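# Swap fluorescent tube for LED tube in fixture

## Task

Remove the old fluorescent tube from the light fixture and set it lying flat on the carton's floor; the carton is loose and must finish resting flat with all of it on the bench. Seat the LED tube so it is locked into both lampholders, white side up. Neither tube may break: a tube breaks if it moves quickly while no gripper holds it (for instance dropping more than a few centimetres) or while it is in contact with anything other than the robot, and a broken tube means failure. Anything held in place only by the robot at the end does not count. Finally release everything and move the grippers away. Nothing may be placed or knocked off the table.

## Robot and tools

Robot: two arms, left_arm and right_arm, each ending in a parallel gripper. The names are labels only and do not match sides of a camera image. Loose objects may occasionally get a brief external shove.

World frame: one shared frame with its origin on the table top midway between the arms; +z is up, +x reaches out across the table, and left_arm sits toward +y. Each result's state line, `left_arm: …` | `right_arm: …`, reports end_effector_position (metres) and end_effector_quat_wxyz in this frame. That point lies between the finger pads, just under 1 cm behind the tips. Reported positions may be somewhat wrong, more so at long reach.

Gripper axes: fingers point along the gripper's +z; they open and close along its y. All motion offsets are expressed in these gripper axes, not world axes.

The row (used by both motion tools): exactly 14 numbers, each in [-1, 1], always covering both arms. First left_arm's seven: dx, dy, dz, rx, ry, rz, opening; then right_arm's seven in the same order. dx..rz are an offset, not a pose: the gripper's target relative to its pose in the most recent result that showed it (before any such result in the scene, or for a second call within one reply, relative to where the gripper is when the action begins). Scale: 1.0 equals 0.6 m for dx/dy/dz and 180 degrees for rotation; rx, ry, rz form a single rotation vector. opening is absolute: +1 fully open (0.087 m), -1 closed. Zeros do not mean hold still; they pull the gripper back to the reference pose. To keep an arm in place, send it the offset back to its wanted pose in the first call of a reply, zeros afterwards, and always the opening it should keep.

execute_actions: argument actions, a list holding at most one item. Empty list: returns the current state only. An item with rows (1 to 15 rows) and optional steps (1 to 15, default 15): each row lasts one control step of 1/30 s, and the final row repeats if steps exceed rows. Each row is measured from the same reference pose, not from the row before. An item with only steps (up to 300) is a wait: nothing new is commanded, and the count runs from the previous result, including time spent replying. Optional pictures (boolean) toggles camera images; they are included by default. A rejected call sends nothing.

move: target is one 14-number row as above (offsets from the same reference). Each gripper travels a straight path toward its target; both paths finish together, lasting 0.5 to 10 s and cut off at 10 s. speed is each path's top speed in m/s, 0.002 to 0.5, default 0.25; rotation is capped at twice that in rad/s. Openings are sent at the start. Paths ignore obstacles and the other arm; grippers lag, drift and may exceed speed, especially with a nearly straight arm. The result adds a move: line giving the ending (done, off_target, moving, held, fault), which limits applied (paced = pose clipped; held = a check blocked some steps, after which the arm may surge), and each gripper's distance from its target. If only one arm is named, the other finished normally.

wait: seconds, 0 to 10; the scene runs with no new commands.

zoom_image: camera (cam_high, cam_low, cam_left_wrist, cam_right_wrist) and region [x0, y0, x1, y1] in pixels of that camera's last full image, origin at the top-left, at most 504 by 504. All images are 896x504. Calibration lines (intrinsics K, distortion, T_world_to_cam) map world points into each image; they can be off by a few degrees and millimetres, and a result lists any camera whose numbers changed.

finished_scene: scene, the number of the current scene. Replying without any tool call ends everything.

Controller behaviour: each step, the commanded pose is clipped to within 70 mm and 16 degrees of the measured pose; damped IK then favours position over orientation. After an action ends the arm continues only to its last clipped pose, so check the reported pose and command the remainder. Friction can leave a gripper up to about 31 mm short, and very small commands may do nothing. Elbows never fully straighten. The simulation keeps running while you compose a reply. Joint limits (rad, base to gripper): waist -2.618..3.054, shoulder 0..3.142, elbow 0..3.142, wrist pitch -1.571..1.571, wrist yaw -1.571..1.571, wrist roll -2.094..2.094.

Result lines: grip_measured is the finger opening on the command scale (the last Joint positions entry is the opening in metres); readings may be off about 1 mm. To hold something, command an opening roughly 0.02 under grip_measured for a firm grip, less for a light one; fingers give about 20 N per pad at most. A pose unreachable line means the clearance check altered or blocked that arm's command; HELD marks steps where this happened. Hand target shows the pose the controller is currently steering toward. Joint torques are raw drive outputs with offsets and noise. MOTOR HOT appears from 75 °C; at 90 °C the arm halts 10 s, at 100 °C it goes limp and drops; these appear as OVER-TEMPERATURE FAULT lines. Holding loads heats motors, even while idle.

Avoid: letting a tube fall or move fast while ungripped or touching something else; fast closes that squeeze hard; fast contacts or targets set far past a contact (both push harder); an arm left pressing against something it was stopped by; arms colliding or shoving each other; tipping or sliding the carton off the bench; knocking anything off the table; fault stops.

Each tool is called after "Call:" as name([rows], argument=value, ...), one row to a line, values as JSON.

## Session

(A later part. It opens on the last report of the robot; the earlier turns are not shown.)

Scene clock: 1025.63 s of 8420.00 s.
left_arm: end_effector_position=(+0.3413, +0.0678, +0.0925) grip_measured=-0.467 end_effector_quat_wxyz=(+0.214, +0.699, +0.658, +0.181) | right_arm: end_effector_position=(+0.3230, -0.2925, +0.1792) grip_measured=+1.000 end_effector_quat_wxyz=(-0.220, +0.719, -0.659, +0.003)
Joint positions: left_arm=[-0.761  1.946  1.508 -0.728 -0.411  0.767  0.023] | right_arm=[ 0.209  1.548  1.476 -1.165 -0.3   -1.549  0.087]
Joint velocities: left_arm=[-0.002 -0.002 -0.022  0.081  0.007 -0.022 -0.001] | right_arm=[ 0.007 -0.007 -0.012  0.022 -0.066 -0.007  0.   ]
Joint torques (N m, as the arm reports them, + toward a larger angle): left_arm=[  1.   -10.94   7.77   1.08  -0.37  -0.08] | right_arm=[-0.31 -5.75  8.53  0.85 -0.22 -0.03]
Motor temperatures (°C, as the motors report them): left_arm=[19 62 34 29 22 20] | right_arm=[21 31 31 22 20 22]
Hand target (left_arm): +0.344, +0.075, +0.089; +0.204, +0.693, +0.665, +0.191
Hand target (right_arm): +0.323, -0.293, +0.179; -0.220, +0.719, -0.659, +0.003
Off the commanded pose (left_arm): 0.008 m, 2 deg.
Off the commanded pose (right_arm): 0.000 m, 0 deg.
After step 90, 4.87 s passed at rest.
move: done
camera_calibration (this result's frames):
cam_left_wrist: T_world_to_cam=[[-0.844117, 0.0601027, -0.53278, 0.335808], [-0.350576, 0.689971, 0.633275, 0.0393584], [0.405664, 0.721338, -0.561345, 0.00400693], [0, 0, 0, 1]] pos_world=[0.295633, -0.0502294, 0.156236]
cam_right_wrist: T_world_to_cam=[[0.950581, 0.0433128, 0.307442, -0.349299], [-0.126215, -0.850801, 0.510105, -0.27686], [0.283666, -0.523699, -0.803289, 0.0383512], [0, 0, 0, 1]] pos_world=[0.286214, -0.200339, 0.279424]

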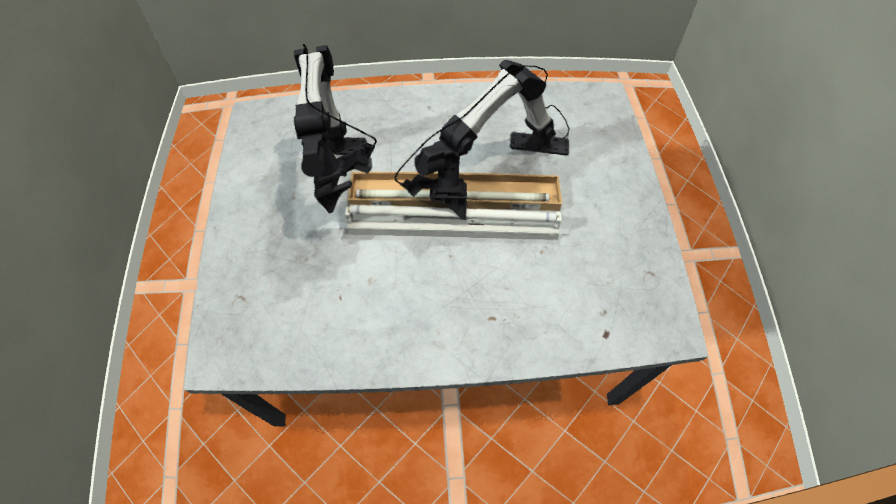

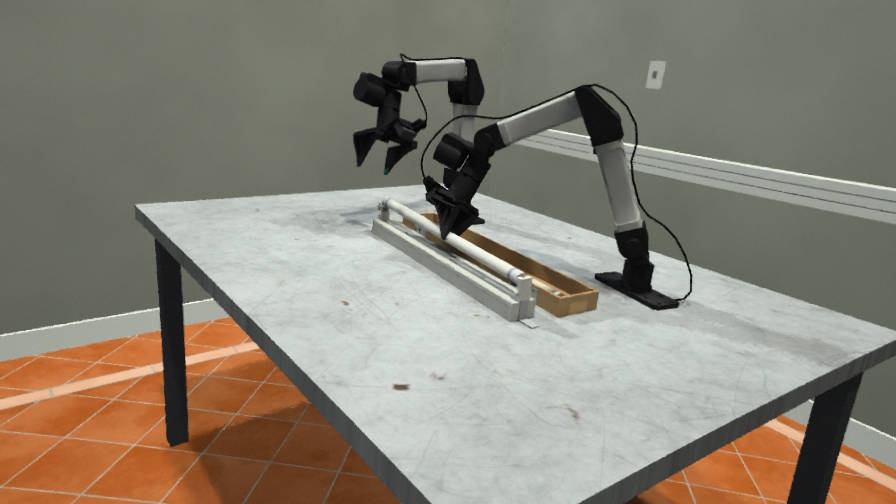

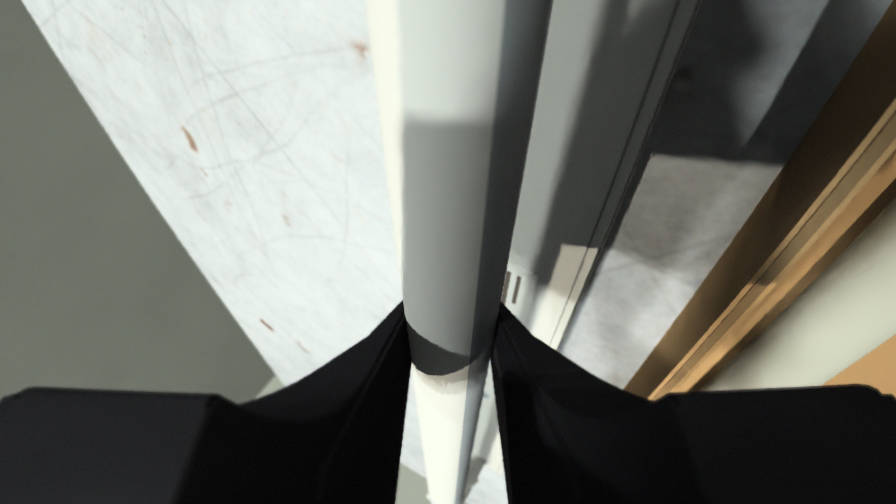

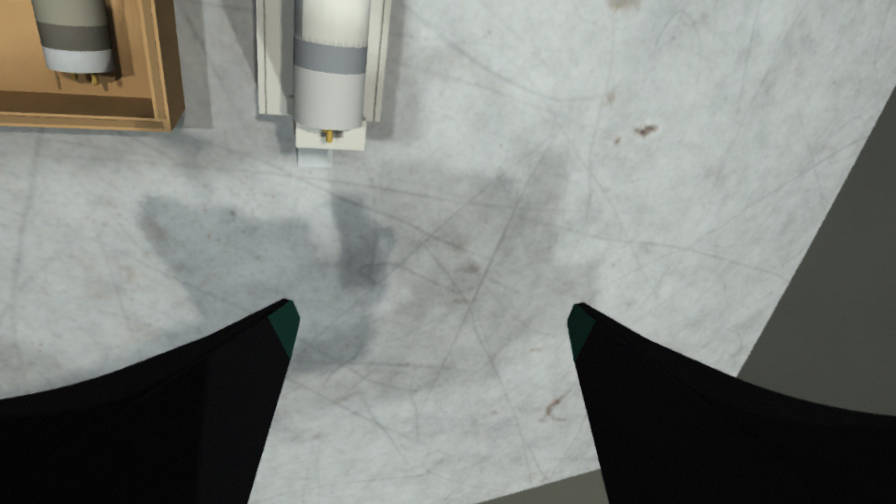

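Call:
move(target=[0.0012, 0.0098, -0.0155, 0, 0, 0, -0.488, 0, 0, 0, 0, 0, 0, 1], speed=0.015)

Call:
zoom_image(camera="cam_right_wrist", region=[250, 40, 430, 180])

Call:
zoom_image(camera="cam_low", region=[470, 230, 590, 330])

Scene clock: 1052.63 s of 8420.00 s.
left_arm: end_effector_position=(+0.3409, +0.0684, +0.0923) grip_measured=-0.467 end_effector_quat_wxyz=(+0.213, +0.699, +0.658, +0.181) | right_arm: end_effector_position=(+0.3230, -0.2925, +0.1792) grip_measured=+1.000 end_effector_quat_wxyz=(-0.220, +0.719, -0.659, +0.003)
Joint positions: left_arm=[-0.761  1.946  1.508 -0.732 -0.411  0.767  0.023] | right_arm=[ 0.209  1.548  1.476 -1.165 -0.3   -1.549  0.087]
Joint velocities: left_arm=[-0.012  0.002 -0.012 -0.037  0.051 -0.051  0.001] | right_arm=[-0.017  0.007 -0.017 -0.022 -0.022 -0.007  0.   ]
Joint torques (N m, as the arm reports them, + toward a larger angle): left_arm=[  0.54 -13.34   9.54   0.89  -0.17   0.08] | right_arm=[-0.32 -5.82  8.56  0.85 -0.22 -0.04]
Motor temperatures (°C, as the motors report them): left_arm=[19 61 35 28 22 20] | right_arm=[21 31 31 22 20 22]
Hand target (left_arm): +0.341, +0.069, +0.103; +0.215, +0.699, +0.658, +0.181
Hand target (right_arm): +0.323, -0.293, +0.179; -0.220, +0.719, -0.659, +0.003
Off the commanded pose (left_arm): 0.011 m, 0 deg.
Off the commanded pose (right_arm): 0.000 m, 0 deg.
After step 90, 23.03 s passed at rest.
move: off_target (left_arm)
camera_calibration (this result's frames):
cam_left_wrist: T_world_to_cam=[[-0.845179, 0.0615883, -0.530924, 0.335384], [-0.349309, 0.688198, 0.635898, 0.0383654], [0.404545, 0.722904, -0.560137, 0.00379246], [0, 0, 0, 1]] pos_world=[0.295327, -0.0498004, 0.155791]
cam_right_wrist: T_world_to_cam=[[0.950581, 0.0433128, 0.307442, -0.349299], [-0.126215, -0.850801, 0.510105, -0.27686], [0.283666, -0.523699, -0.803289, 0.0383512], [0, 0, 0, 1]] pos_world=[0.286214, -0.200339, 0.279424]

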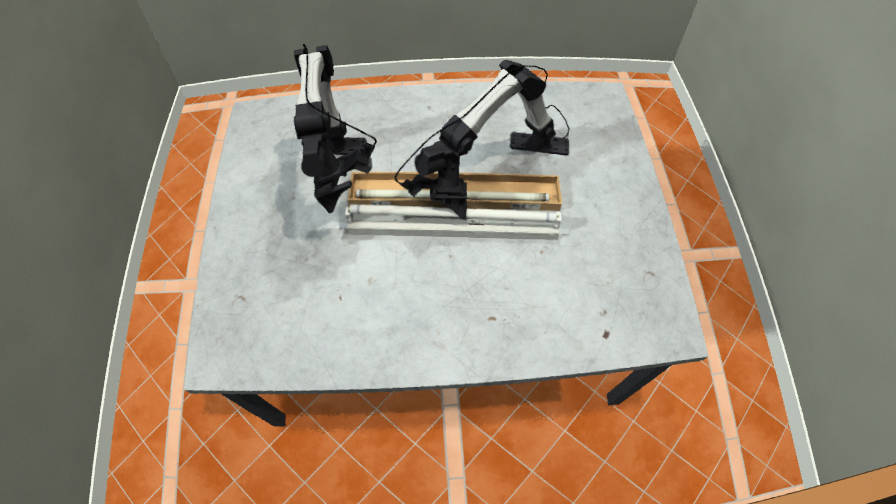

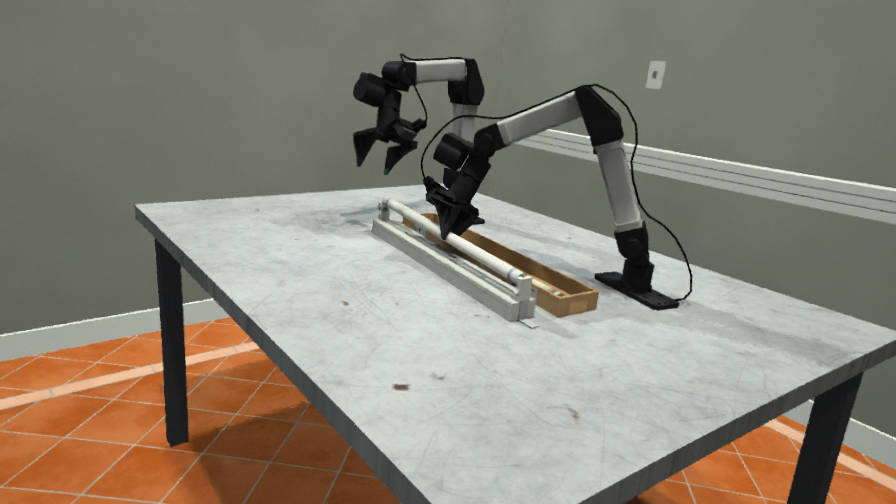

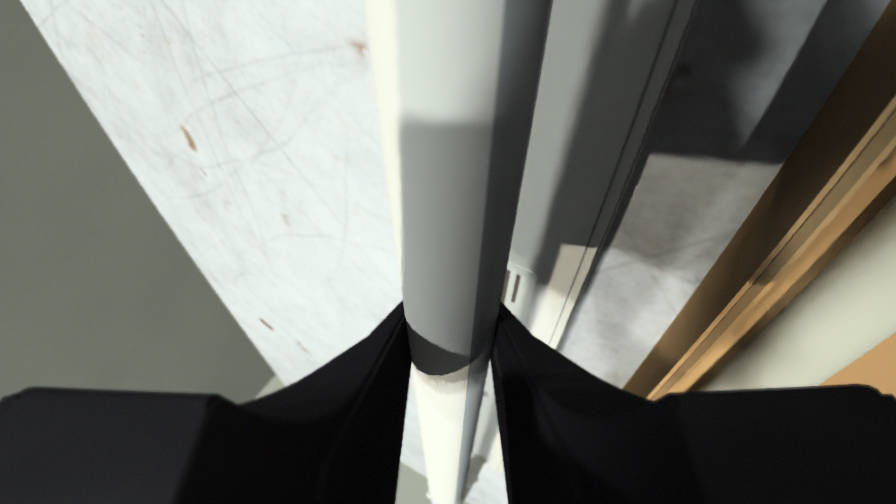

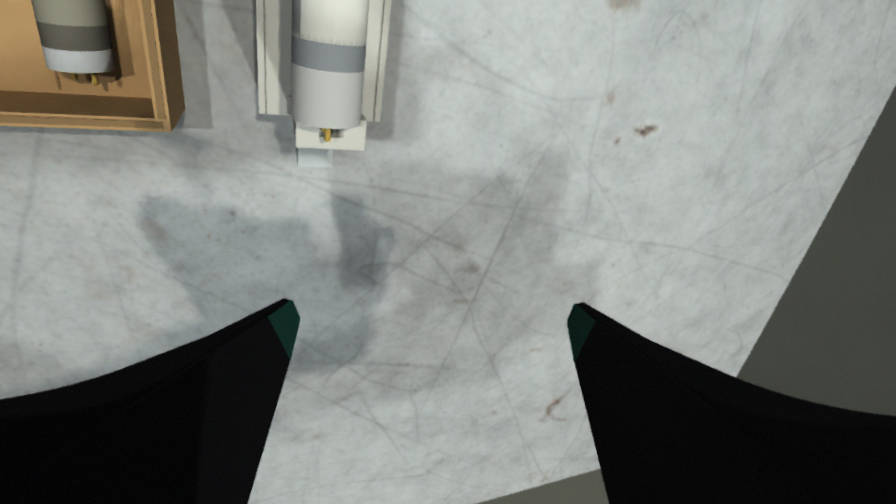

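Region (250, 40, 430, 180) of cam_right_wrist's 896x504 image, scaled by 2.800, with more detail than that image has.

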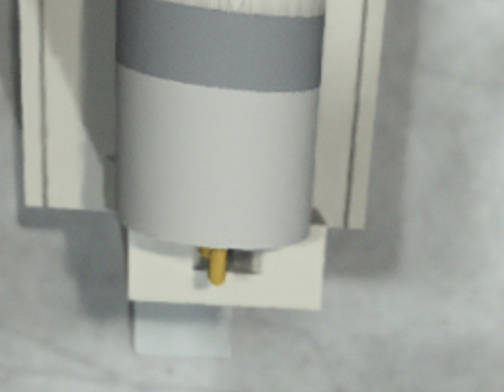

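Region (470, 230, 590, 330) of cam_low's 896x504 image, scaled by 4.200, with more detail than that image has.

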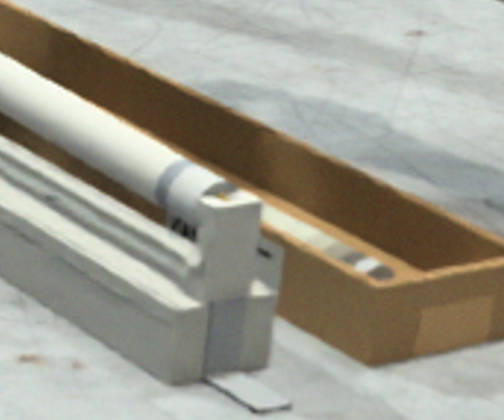

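Call:
move(target=[0, 0.008, 0.004, -0.012, 0, 0, -0.488, 0, 0, 0, 0, 0, 0, 1], speed=0.01)

Call:
zoom_image(camera="cam_right_wrist", region=[250, 40, 430, 180])

Call:
zoom_image(camera="cam_low", region=[470, 230, 590, 330])

Scene clock: 1109.30 s of 8420.00 s.
left_arm: end_effector_position=(+0.3430, +0.0671, +0.0937) grip_measured=-0.467 end_effector_quat_wxyz=(+0.218, +0.698, +0.657, +0.184) | right_arm: end_effector_position=(+0.3230, -0.2925, +0.1792) grip_measured=+1.000 end_effector_quat_wxyz=(-0.220, +0.719, -0.659, +0.003)
Joint positions: left_arm=[-0.761  1.946  1.508 -0.72  -0.418  0.769  0.023] | right_arm=[ 0.209  1.548  1.476 -1.165 -0.3   -1.549  0.087]
Joint velocities: left_arm=[-0.002  0.002  0.002 -0.022  0.007  0.022 -0.   ] | right_arm=[ 0.017  0.017  0.007 -0.007 -0.037 -0.007  0.   ]
Joint torques (N m, as the arm reports them, + toward a larger angle): left_arm=[  0.35 -12.57   5.77   1.58  -0.41   0.14] | right_arm=[-0.31 -5.8   8.54  0.83 -0.22 -0.03]
Motor temperatures (°C, as the motors report them): left_arm=[19 66 39 27 22 20] | right_arm=[21 31 31 22 20 22]
Hand target (left_arm): +0.346, +0.068, +0.093; +0.225, +0.695, +0.655, +0.194
Hand target (right_arm): +0.323, -0.293, +0.179; -0.220, +0.719, -0.659, +0.003
Off the commanded pose (left_arm): 0.003 m, 1 deg.
Off the commanded pose (right_arm): 0.000 m, 0 deg.
After step 90, 51.57 s passed at rest.
move: done
camera_calibration (this result's frames):
cam_left_wrist: T_world_to_cam=[[-0.83898, 0.058572, -0.541001, 0.337013], [-0.357111, 0.690889, 0.628605, 0.0423214], [0.410591, 0.720584, -0.558725, 0.00251785], [0, 0, 0, 1]] pos_world=[0.296827, -0.0507933, 0.157128]
cam_right_wrist: T_world_to_cam=[[0.950581, 0.0433128, 0.307442, -0.349299], [-0.126215, -0.850801, 0.510105, -0.27686], [0.283666, -0.523699, -0.803289, 0.0383512], [0, 0, 0, 1]] pos_world=[0.286214, -0.200339, 0.279424]

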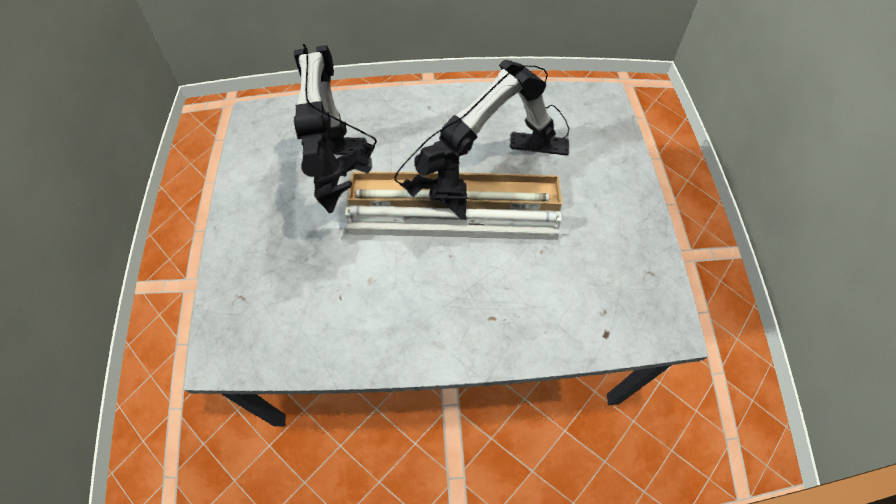

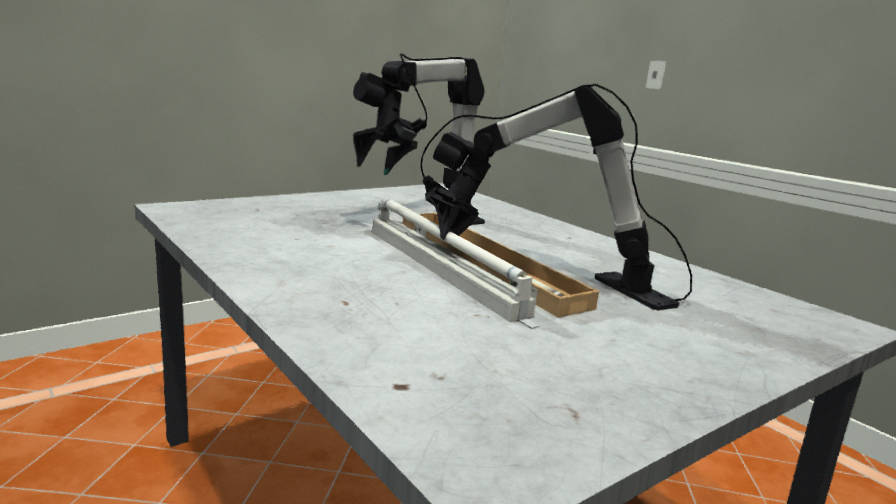

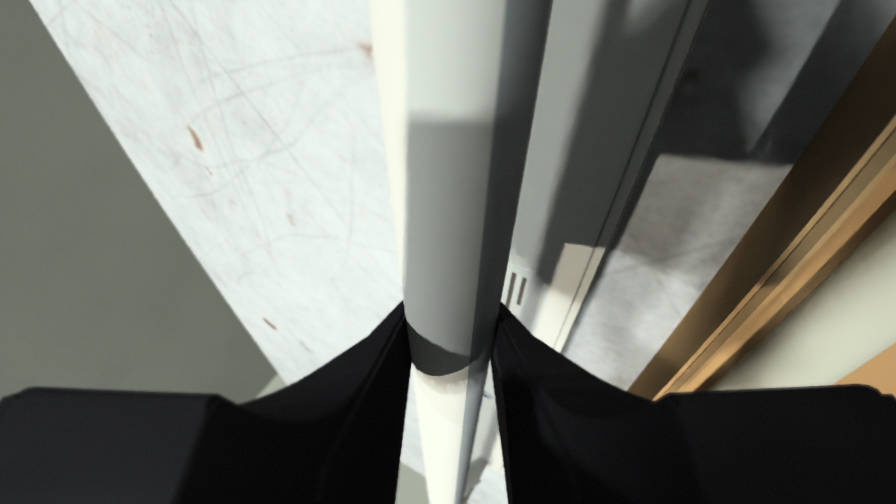

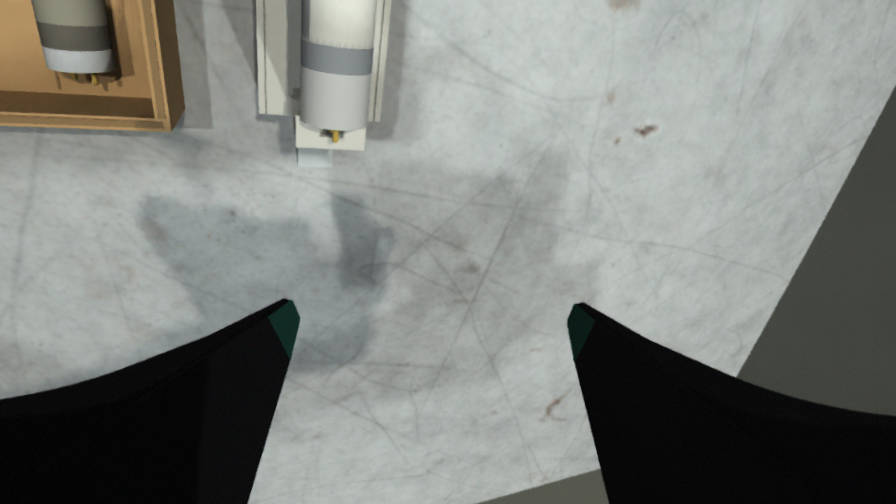

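Region (250, 40, 430, 180) of cam_right_wrist's 896x504 image, scaled by 2.800, with more detail than that image has.

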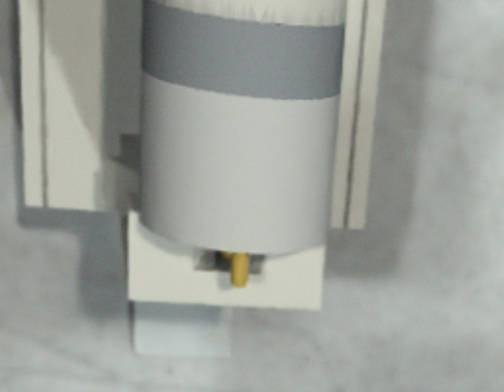

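Region (470, 230, 590, 330) of cam_low's 896x504 image, scaled by 4.200, with more detail than that image has.

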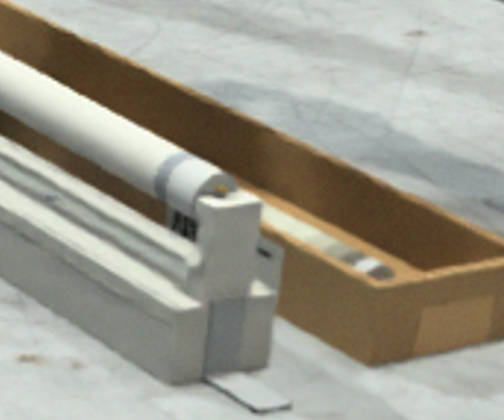

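Call:
move(target=[0.0016, -0.0153, 0.0218, 0.0095, 0.0067, 0.0041, -0.488, 0, 0, 0, 0, 0, 0, 1], speed=0.012)

Call:
zoom_image(camera="cam_right_wrist", region=[250, 40, 430, 180])

Call:
zoom_image(camera="cam_low", region=[470, 230, 590, 330])

Scene clock: 1152.23 s of 8420.00 s.
left_arm: end_effector_position=(+0.3423, +0.0673, +0.0821) grip_measured=-0.467 end_effector_quat_wxyz=(+0.204, +0.703, +0.656, +0.184) | right_arm: end_effector_position=(+0.3230, -0.2925, +0.1792) grip_measured=+1.000 end_effector_quat_wxyz=(-0.220, +0.719, -0.659, +0.003)
Joint positions: left_arm=[-0.761  1.974  1.508 -0.721 -0.414  0.77   0.023] | right_arm=[ 0.209  1.548  1.476 -1.165 -0.3   -1.549  0.087]
Joint velocities: left_arm=[-0.002  0.007  0.002 -0.022 -0.007  0.125 -0.   ] | right_arm=[-0.007 -0.002 -0.017 -0.095  0.037  0.051  0.   ]
Joint torques (N m, as the arm reports them, + toward a larger angle): left_arm=[  0.53 -11.28   7.43   1.2   -0.13   0.04] | right_arm=[-0.38 -5.77  8.54  0.84 -0.23 -0.04]
Motor temperatures (°C, as the motors report them): left_arm=[19 65 35 29 22 20] | right_arm=[21 31 31 22 20 22]
Hand target (left_arm): +0.342, +0.067, +0.077; +0.200, +0.703, +0.657, +0.183
Hand target (right_arm): +0.323, -0.293, +0.179; -0.220, +0.719, -0.659, +0.003
Off the commanded pose (left_arm): 0.004 m, 1 deg.
Off the commanded pose (right_arm): 0.000 m, 0 deg.
After step 90, 38.10 s passed at rest.
move: done
camera_calibration (this result's frames):
cam_left_wrist: T_world_to_cam=[[-0.848872, 0.0724644, -0.523608, 0.33112], [-0.343229, 0.677774, 0.650243, 0.043531], [0.402007, 0.731691, -0.550471, -0.00231492], [0, 0, 0, 1]] pos_world=[0.29695, -0.0518048, 0.143797]
cam_right_wrist: T_world_to_cam=[[0.950581, 0.0433128, 0.307442, -0.349299], [-0.126215, -0.850801, 0.510105, -0.27686], [0.283666, -0.523699, -0.803289, 0.0383512], [0, 0, 0, 1]] pos_world=[0.286214, -0.200339, 0.279424]

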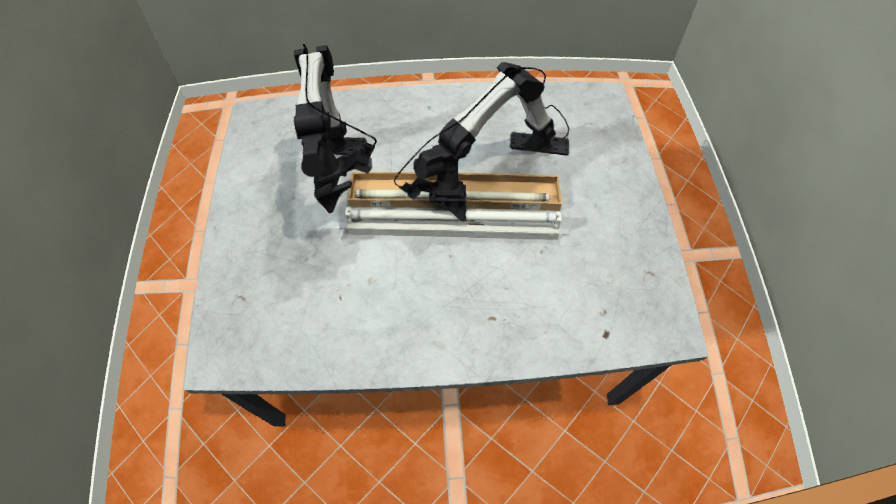

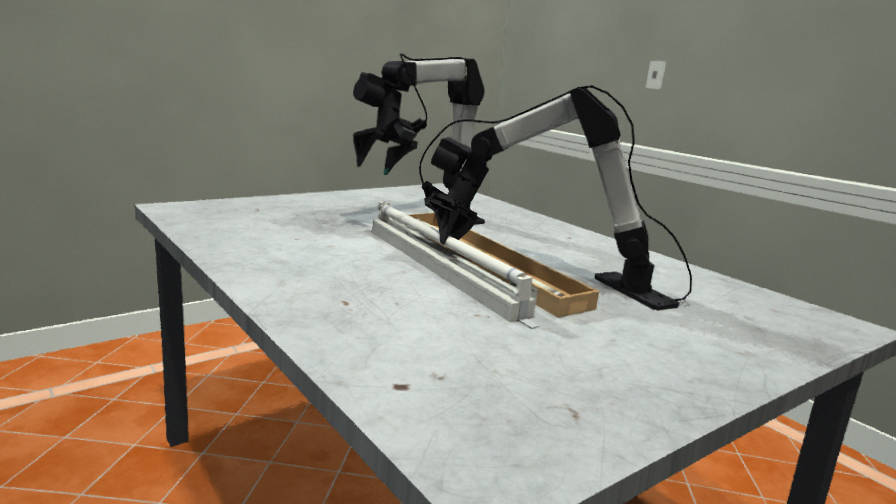

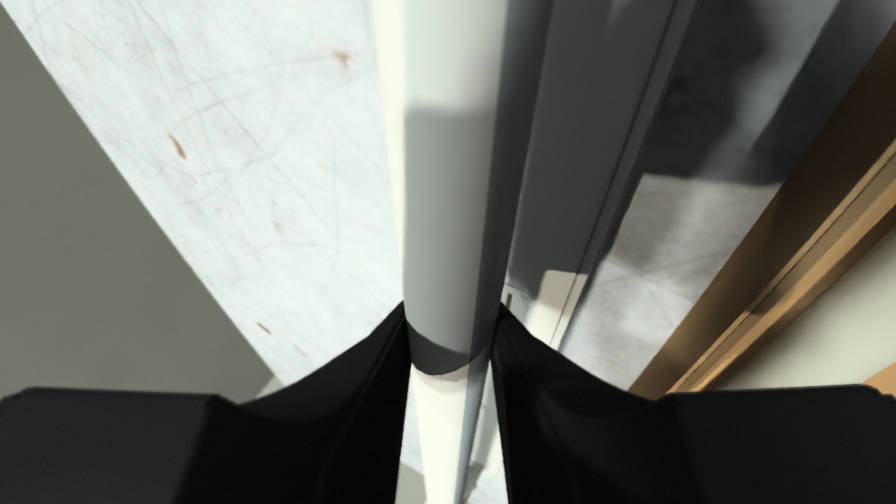

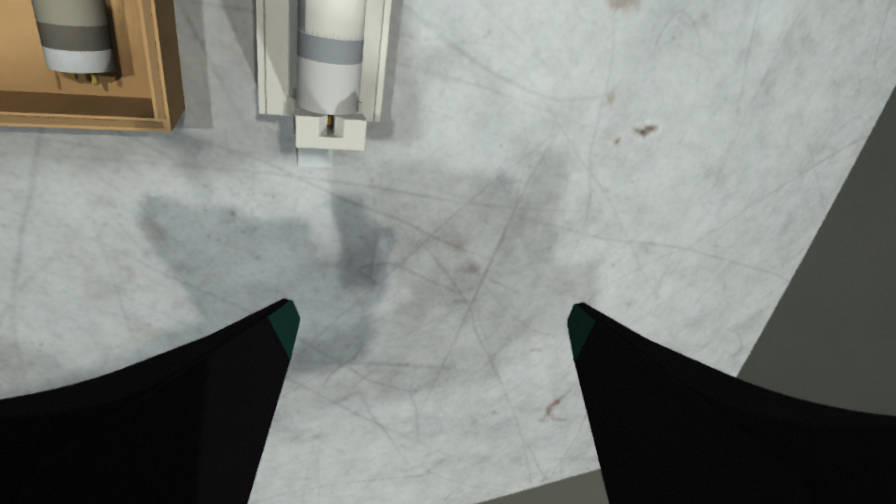

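Region (250, 40, 430, 180) of cam_right_wrist's 896x504 image, scaled by 2.800, with more detail than that image has.

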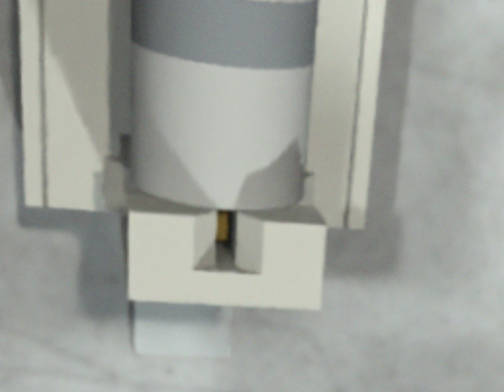

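Region (470, 230, 590, 330) of cam_low's 896x504 image, scaled by 4.200, with more detail than that image has.

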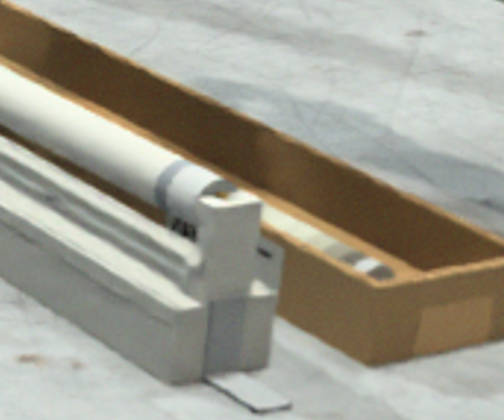

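Call:
move(target=[0.0012, -0.0112, 0.0167, 0.0071, 0.005, 0.0031, -0.488, 0, 0, 0, 0, 0, 0, 1], speed=0.012)

Call:
zoom_image(camera="cam_right_wrist", region=[250, 40, 430, 180])

Call:
zoom_image(camera="cam_low", region=[470, 230, 590, 330])

Scene clock: 1181.17 s of 8420.00 s.
left_arm: end_effector_position=(+0.3424, +0.0672, +0.0759) grip_measured=-0.467 end_effector_quat_wxyz=(+0.198, +0.704, +0.656, +0.185) | right_arm: end_effector_position=(+0.3230, -0.2925, +0.1792) grip_measured=+1.000 end_effector_quat_wxyz=(-0.220, +0.719, -0.659, +0.003)
Joint positions: left_arm=[-0.761  1.99   1.508 -0.718 -0.414  0.771  0.023] | right_arm=[ 0.209  1.548  1.476 -1.165 -0.3   -1.549  0.087]
Joint velocities: left_arm=[ 0.012 -0.007 -0.002 -0.022  0.051 -0.051 -0.   ] | right_arm=[ 0.017 -0.007 -0.007 -0.022 -0.095 -0.066  0.   ]
Joint torques (N m, as the arm reports them, + toward a larger angle): left_arm=[  0.52 -11.21   7.33   1.15  -0.1    0.05] | right_arm=[-0.38 -5.84  8.5   0.86 -0.2  -0.03]
Motor temperatures (°C, as the motors report them): left_arm=[19 62 36 28 22 20] | right_arm=[21 31 31 22 20 22]
Hand target (left_arm): +0.342, +0.068, +0.070; +0.191, +0.707, +0.656, +0.183
Hand target (right_arm): +0.323, -0.293, +0.179; -0.220, +0.719, -0.659, +0.003
Off the commanded pose (left_arm): 0.006 m, 1 deg.
Off the commanded pose (right_arm): 0.000 m, 0 deg.
After step 90, 24.50 s passed at rest.
move: done
camera_calibration (this result's frames):
cam_left_wrist: T_world_to_cam=[[-0.852647, 0.0781715, -0.516607, 0.328349], [-0.338226, 0.671045, 0.659774, 0.0456571], [0.398242, 0.737284, -0.545724, -0.00511611], [0, 0, 0, 1]] pos_world=[0.297446, -0.0525335, 0.136712]
cam_right_wrist: T_world_to_cam=[[0.950581, 0.0433128, 0.307442, -0.349299], [-0.126215, -0.850801, 0.510105, -0.27686], [0.283666, -0.523699, -0.803289, 0.0383512], [0, 0, 0, 1]] pos_world=[0.286214, -0.200339, 0.279424]

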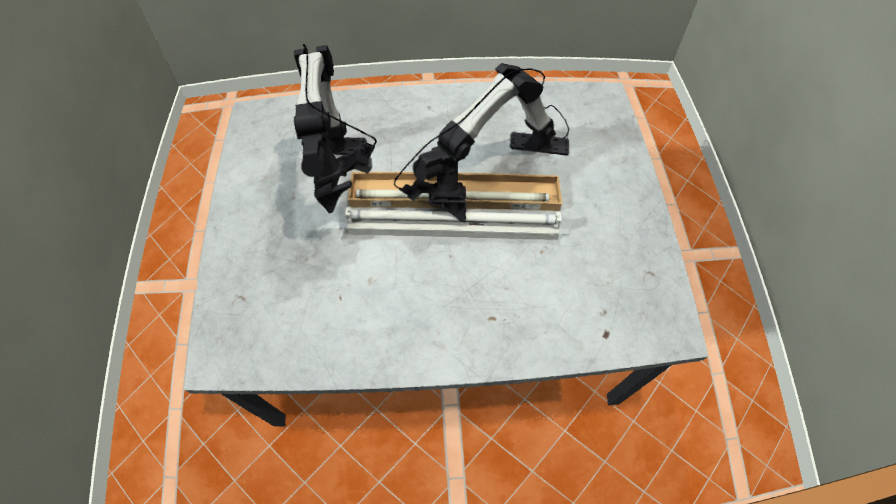

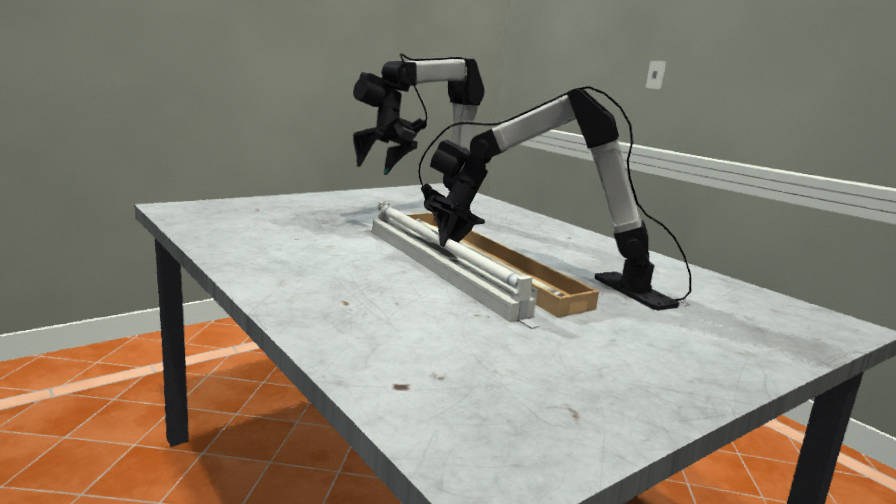

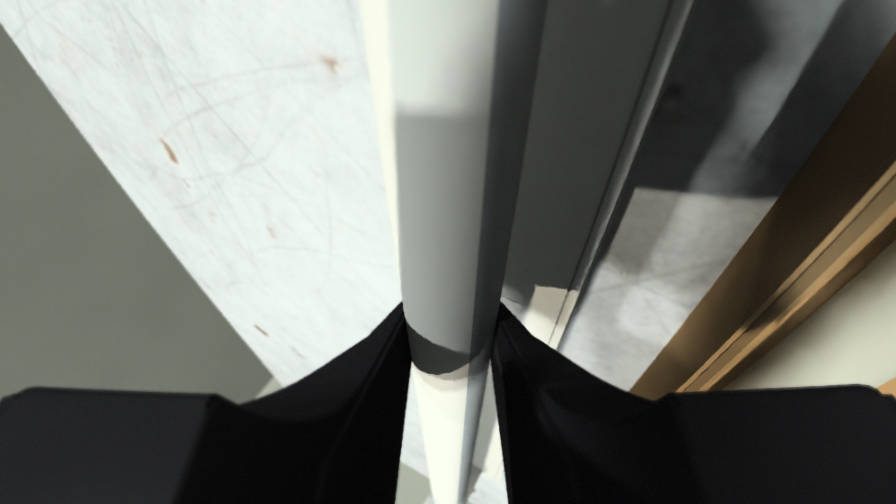

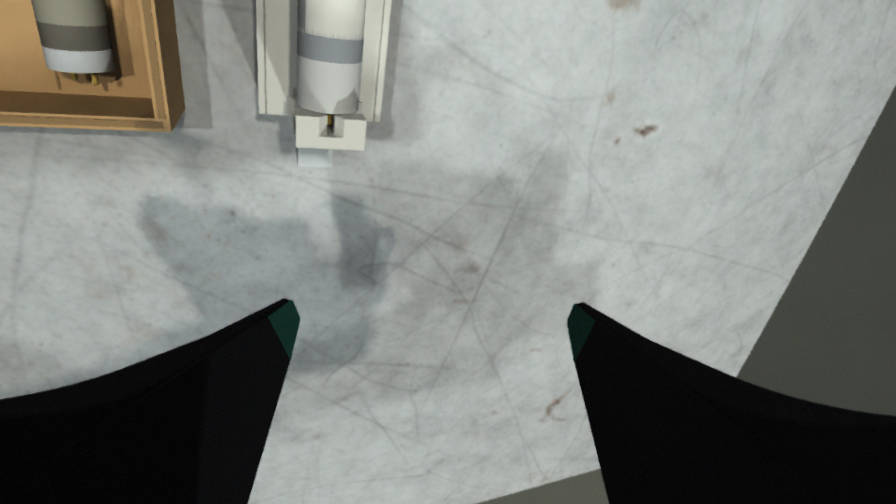

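Region (250, 40, 430, 180) of cam_right_wrist's 896x504 image, scaled by 2.800, with more detail than that image has.

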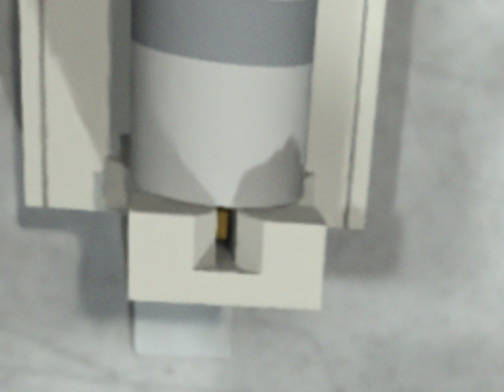

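Region (470, 230, 590, 330) of cam_low's 896x504 image, scaled by 4.200, with more detail than that image has.

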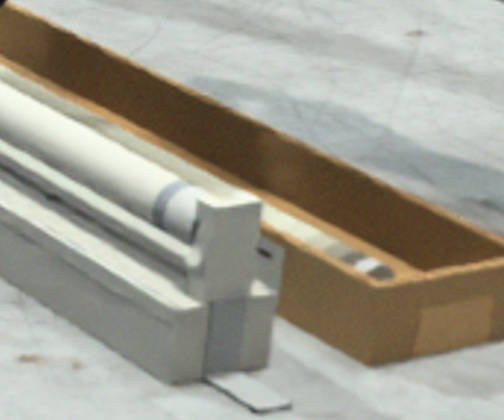

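Call:
move(target=[0, 0, -0.001, -0.142, 0, 0, -0.488, 0, 0, 0, 0, 0, 0, 1], speed=0.12)

Call:
zoom_image(camera="cam_right_wrist", region=[250, 40, 430, 180])

Call:
zoom_image(camera="cam_low", region=[400, 160, 560, 300])

Scene clock: 1234.33 s of 8420.00 s.
left_arm: end_effector_position=(+0.3427, +0.0669, +0.0772) grip_measured=-0.467 end_effector_quat_wxyz=(+0.343, +0.638, +0.608, +0.325) | right_arm: end_effector_position=(+0.3230, -0.2925, +0.1792) grip_measured=+1.000 end_effector_quat_wxyz=(-0.220, +0.719, -0.659, +0.003)
Joint positions: left_arm=[-0.878  1.912  1.131 -0.121 -0.787  0.839  0.023] | right_arm=[ 0.209  1.548  1.476 -1.165 -0.3   -1.549  0.087]
Joint velocities: left_arm=[-0.002  0.007 -0.012  0.037 -0.066  0.022 -0.001] | right_arm=[ 0.017  0.012  0.002  0.007  0.051 -0.066  0.   ]
Joint torques (N m, as the arm reports them, + toward a larger angle): left_arm=[ -0.12 -12.28   5.26   1.87  -0.29   0.23] | right_arm=[-0.37 -5.74  8.67  0.84 -0.24 -0.02]
Motor temperatures (°C, as the motors report them): left_arm=[19 61 36 28 22 20] | right_arm=[21 31 31 22 20 22]
Hand target (left_arm): +0.341, +0.067, +0.077; +0.346, +0.641, +0.602, +0.327
Hand target (right_arm): +0.323, -0.293, +0.179; -0.220, +0.719, -0.659, +0.003
Off the commanded pose (left_arm): 0.001 m, 1 deg.
Off the commanded pose (right_arm): 0.000 m, 0 deg.
After step 90, 47.93 s passed at rest.
move: done
camera_calibration (this result's frames):
cam_left_wrist: T_world_to_cam=[[-0.557394, 0.0432785, -0.829119, 0.254605], [-0.594673, 0.676075, 0.435072, 0.15007], [0.579376, 0.735561, -0.351104, -0.0812302], [0, 0, 0, 1]] pos_world=[0.278221, -0.0527274, 0.117287]
cam_right_wrist: T_world_to_cam=[[0.950581, 0.0433128, 0.307442, -0.349299], [-0.126215, -0.850801, 0.510105, -0.27686], [0.283666, -0.523699, -0.803289, 0.0383512], [0, 0, 0, 1]] pos_world=[0.286214, -0.200339, 0.279424]

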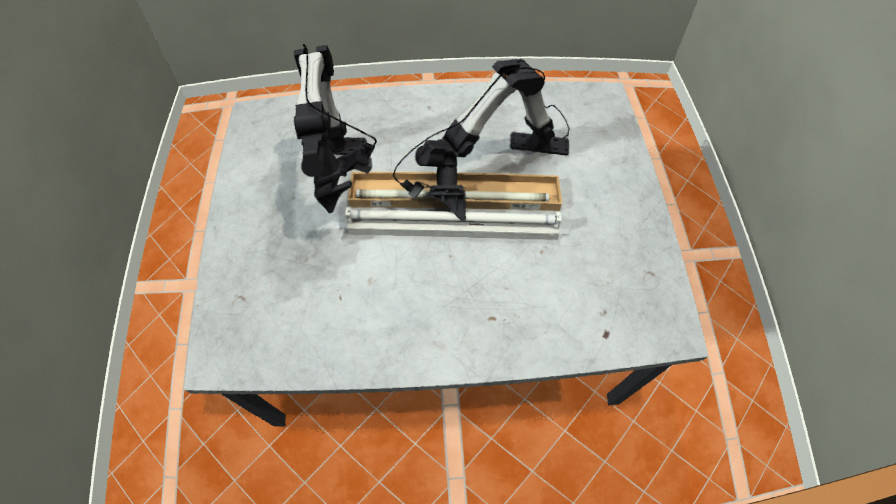

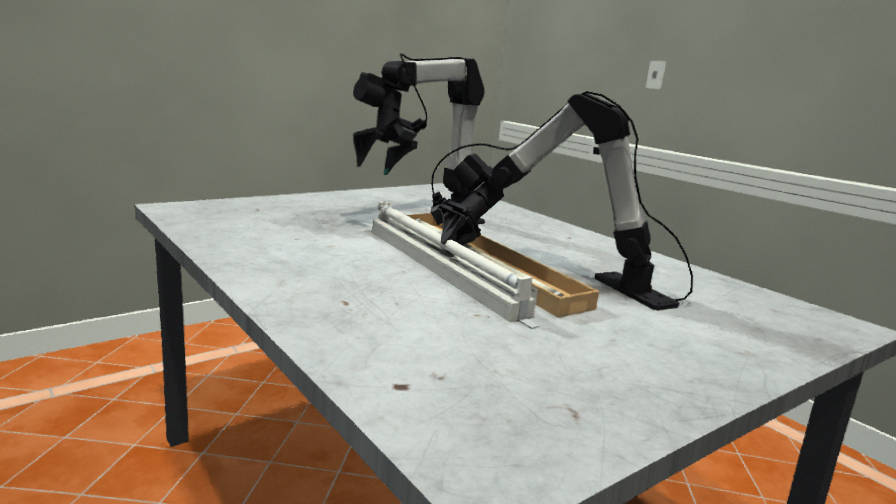

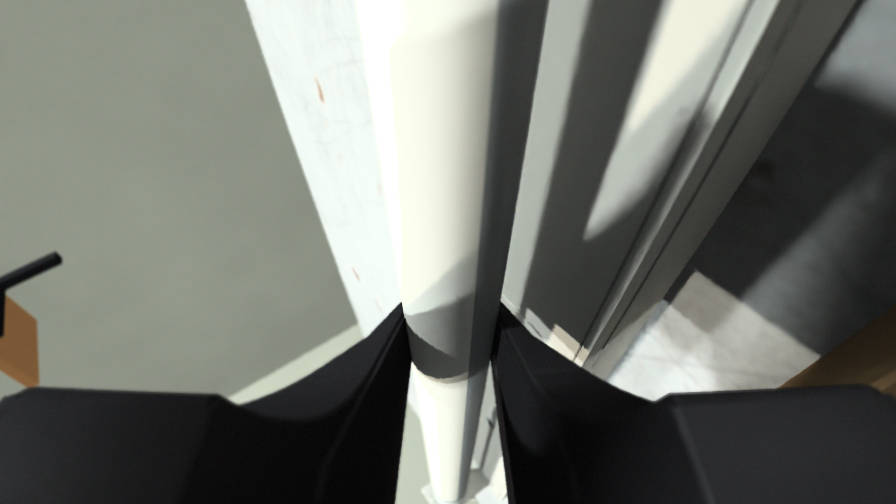

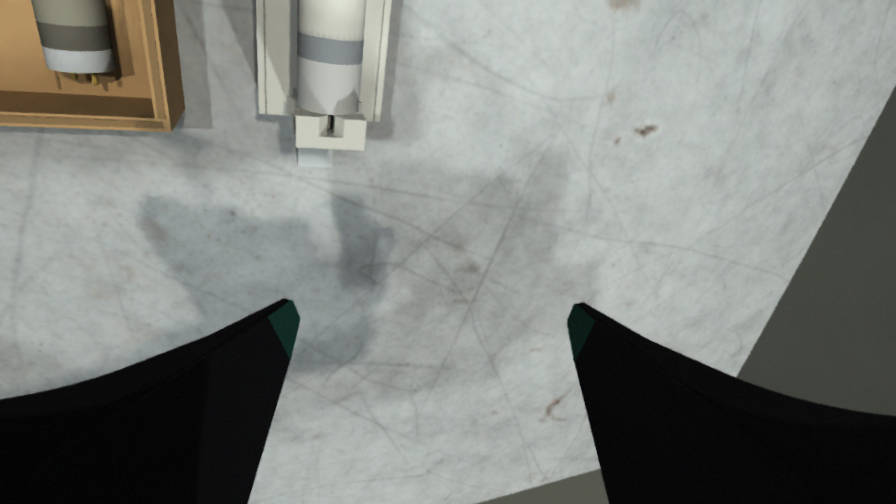

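Region (250, 40, 430, 180) of cam_right_wrist's 896x504 image, scaled by 2.800, with more detail than that image has.

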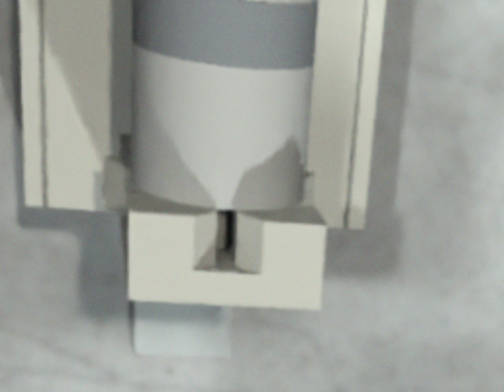

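Region (400, 160, 560, 300) of cam_low's 896x504 image, scaled by 3.150, with more detail than that image has; it fills the top 441 rows of this view, and the rest is white.

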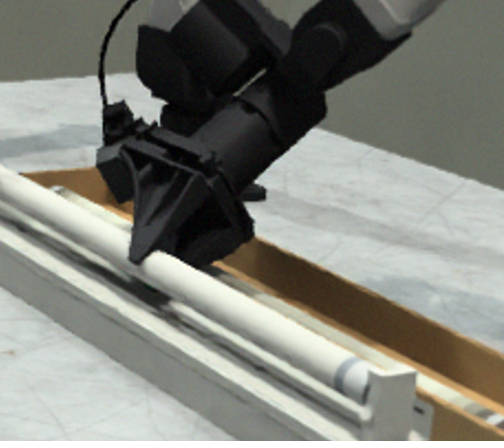

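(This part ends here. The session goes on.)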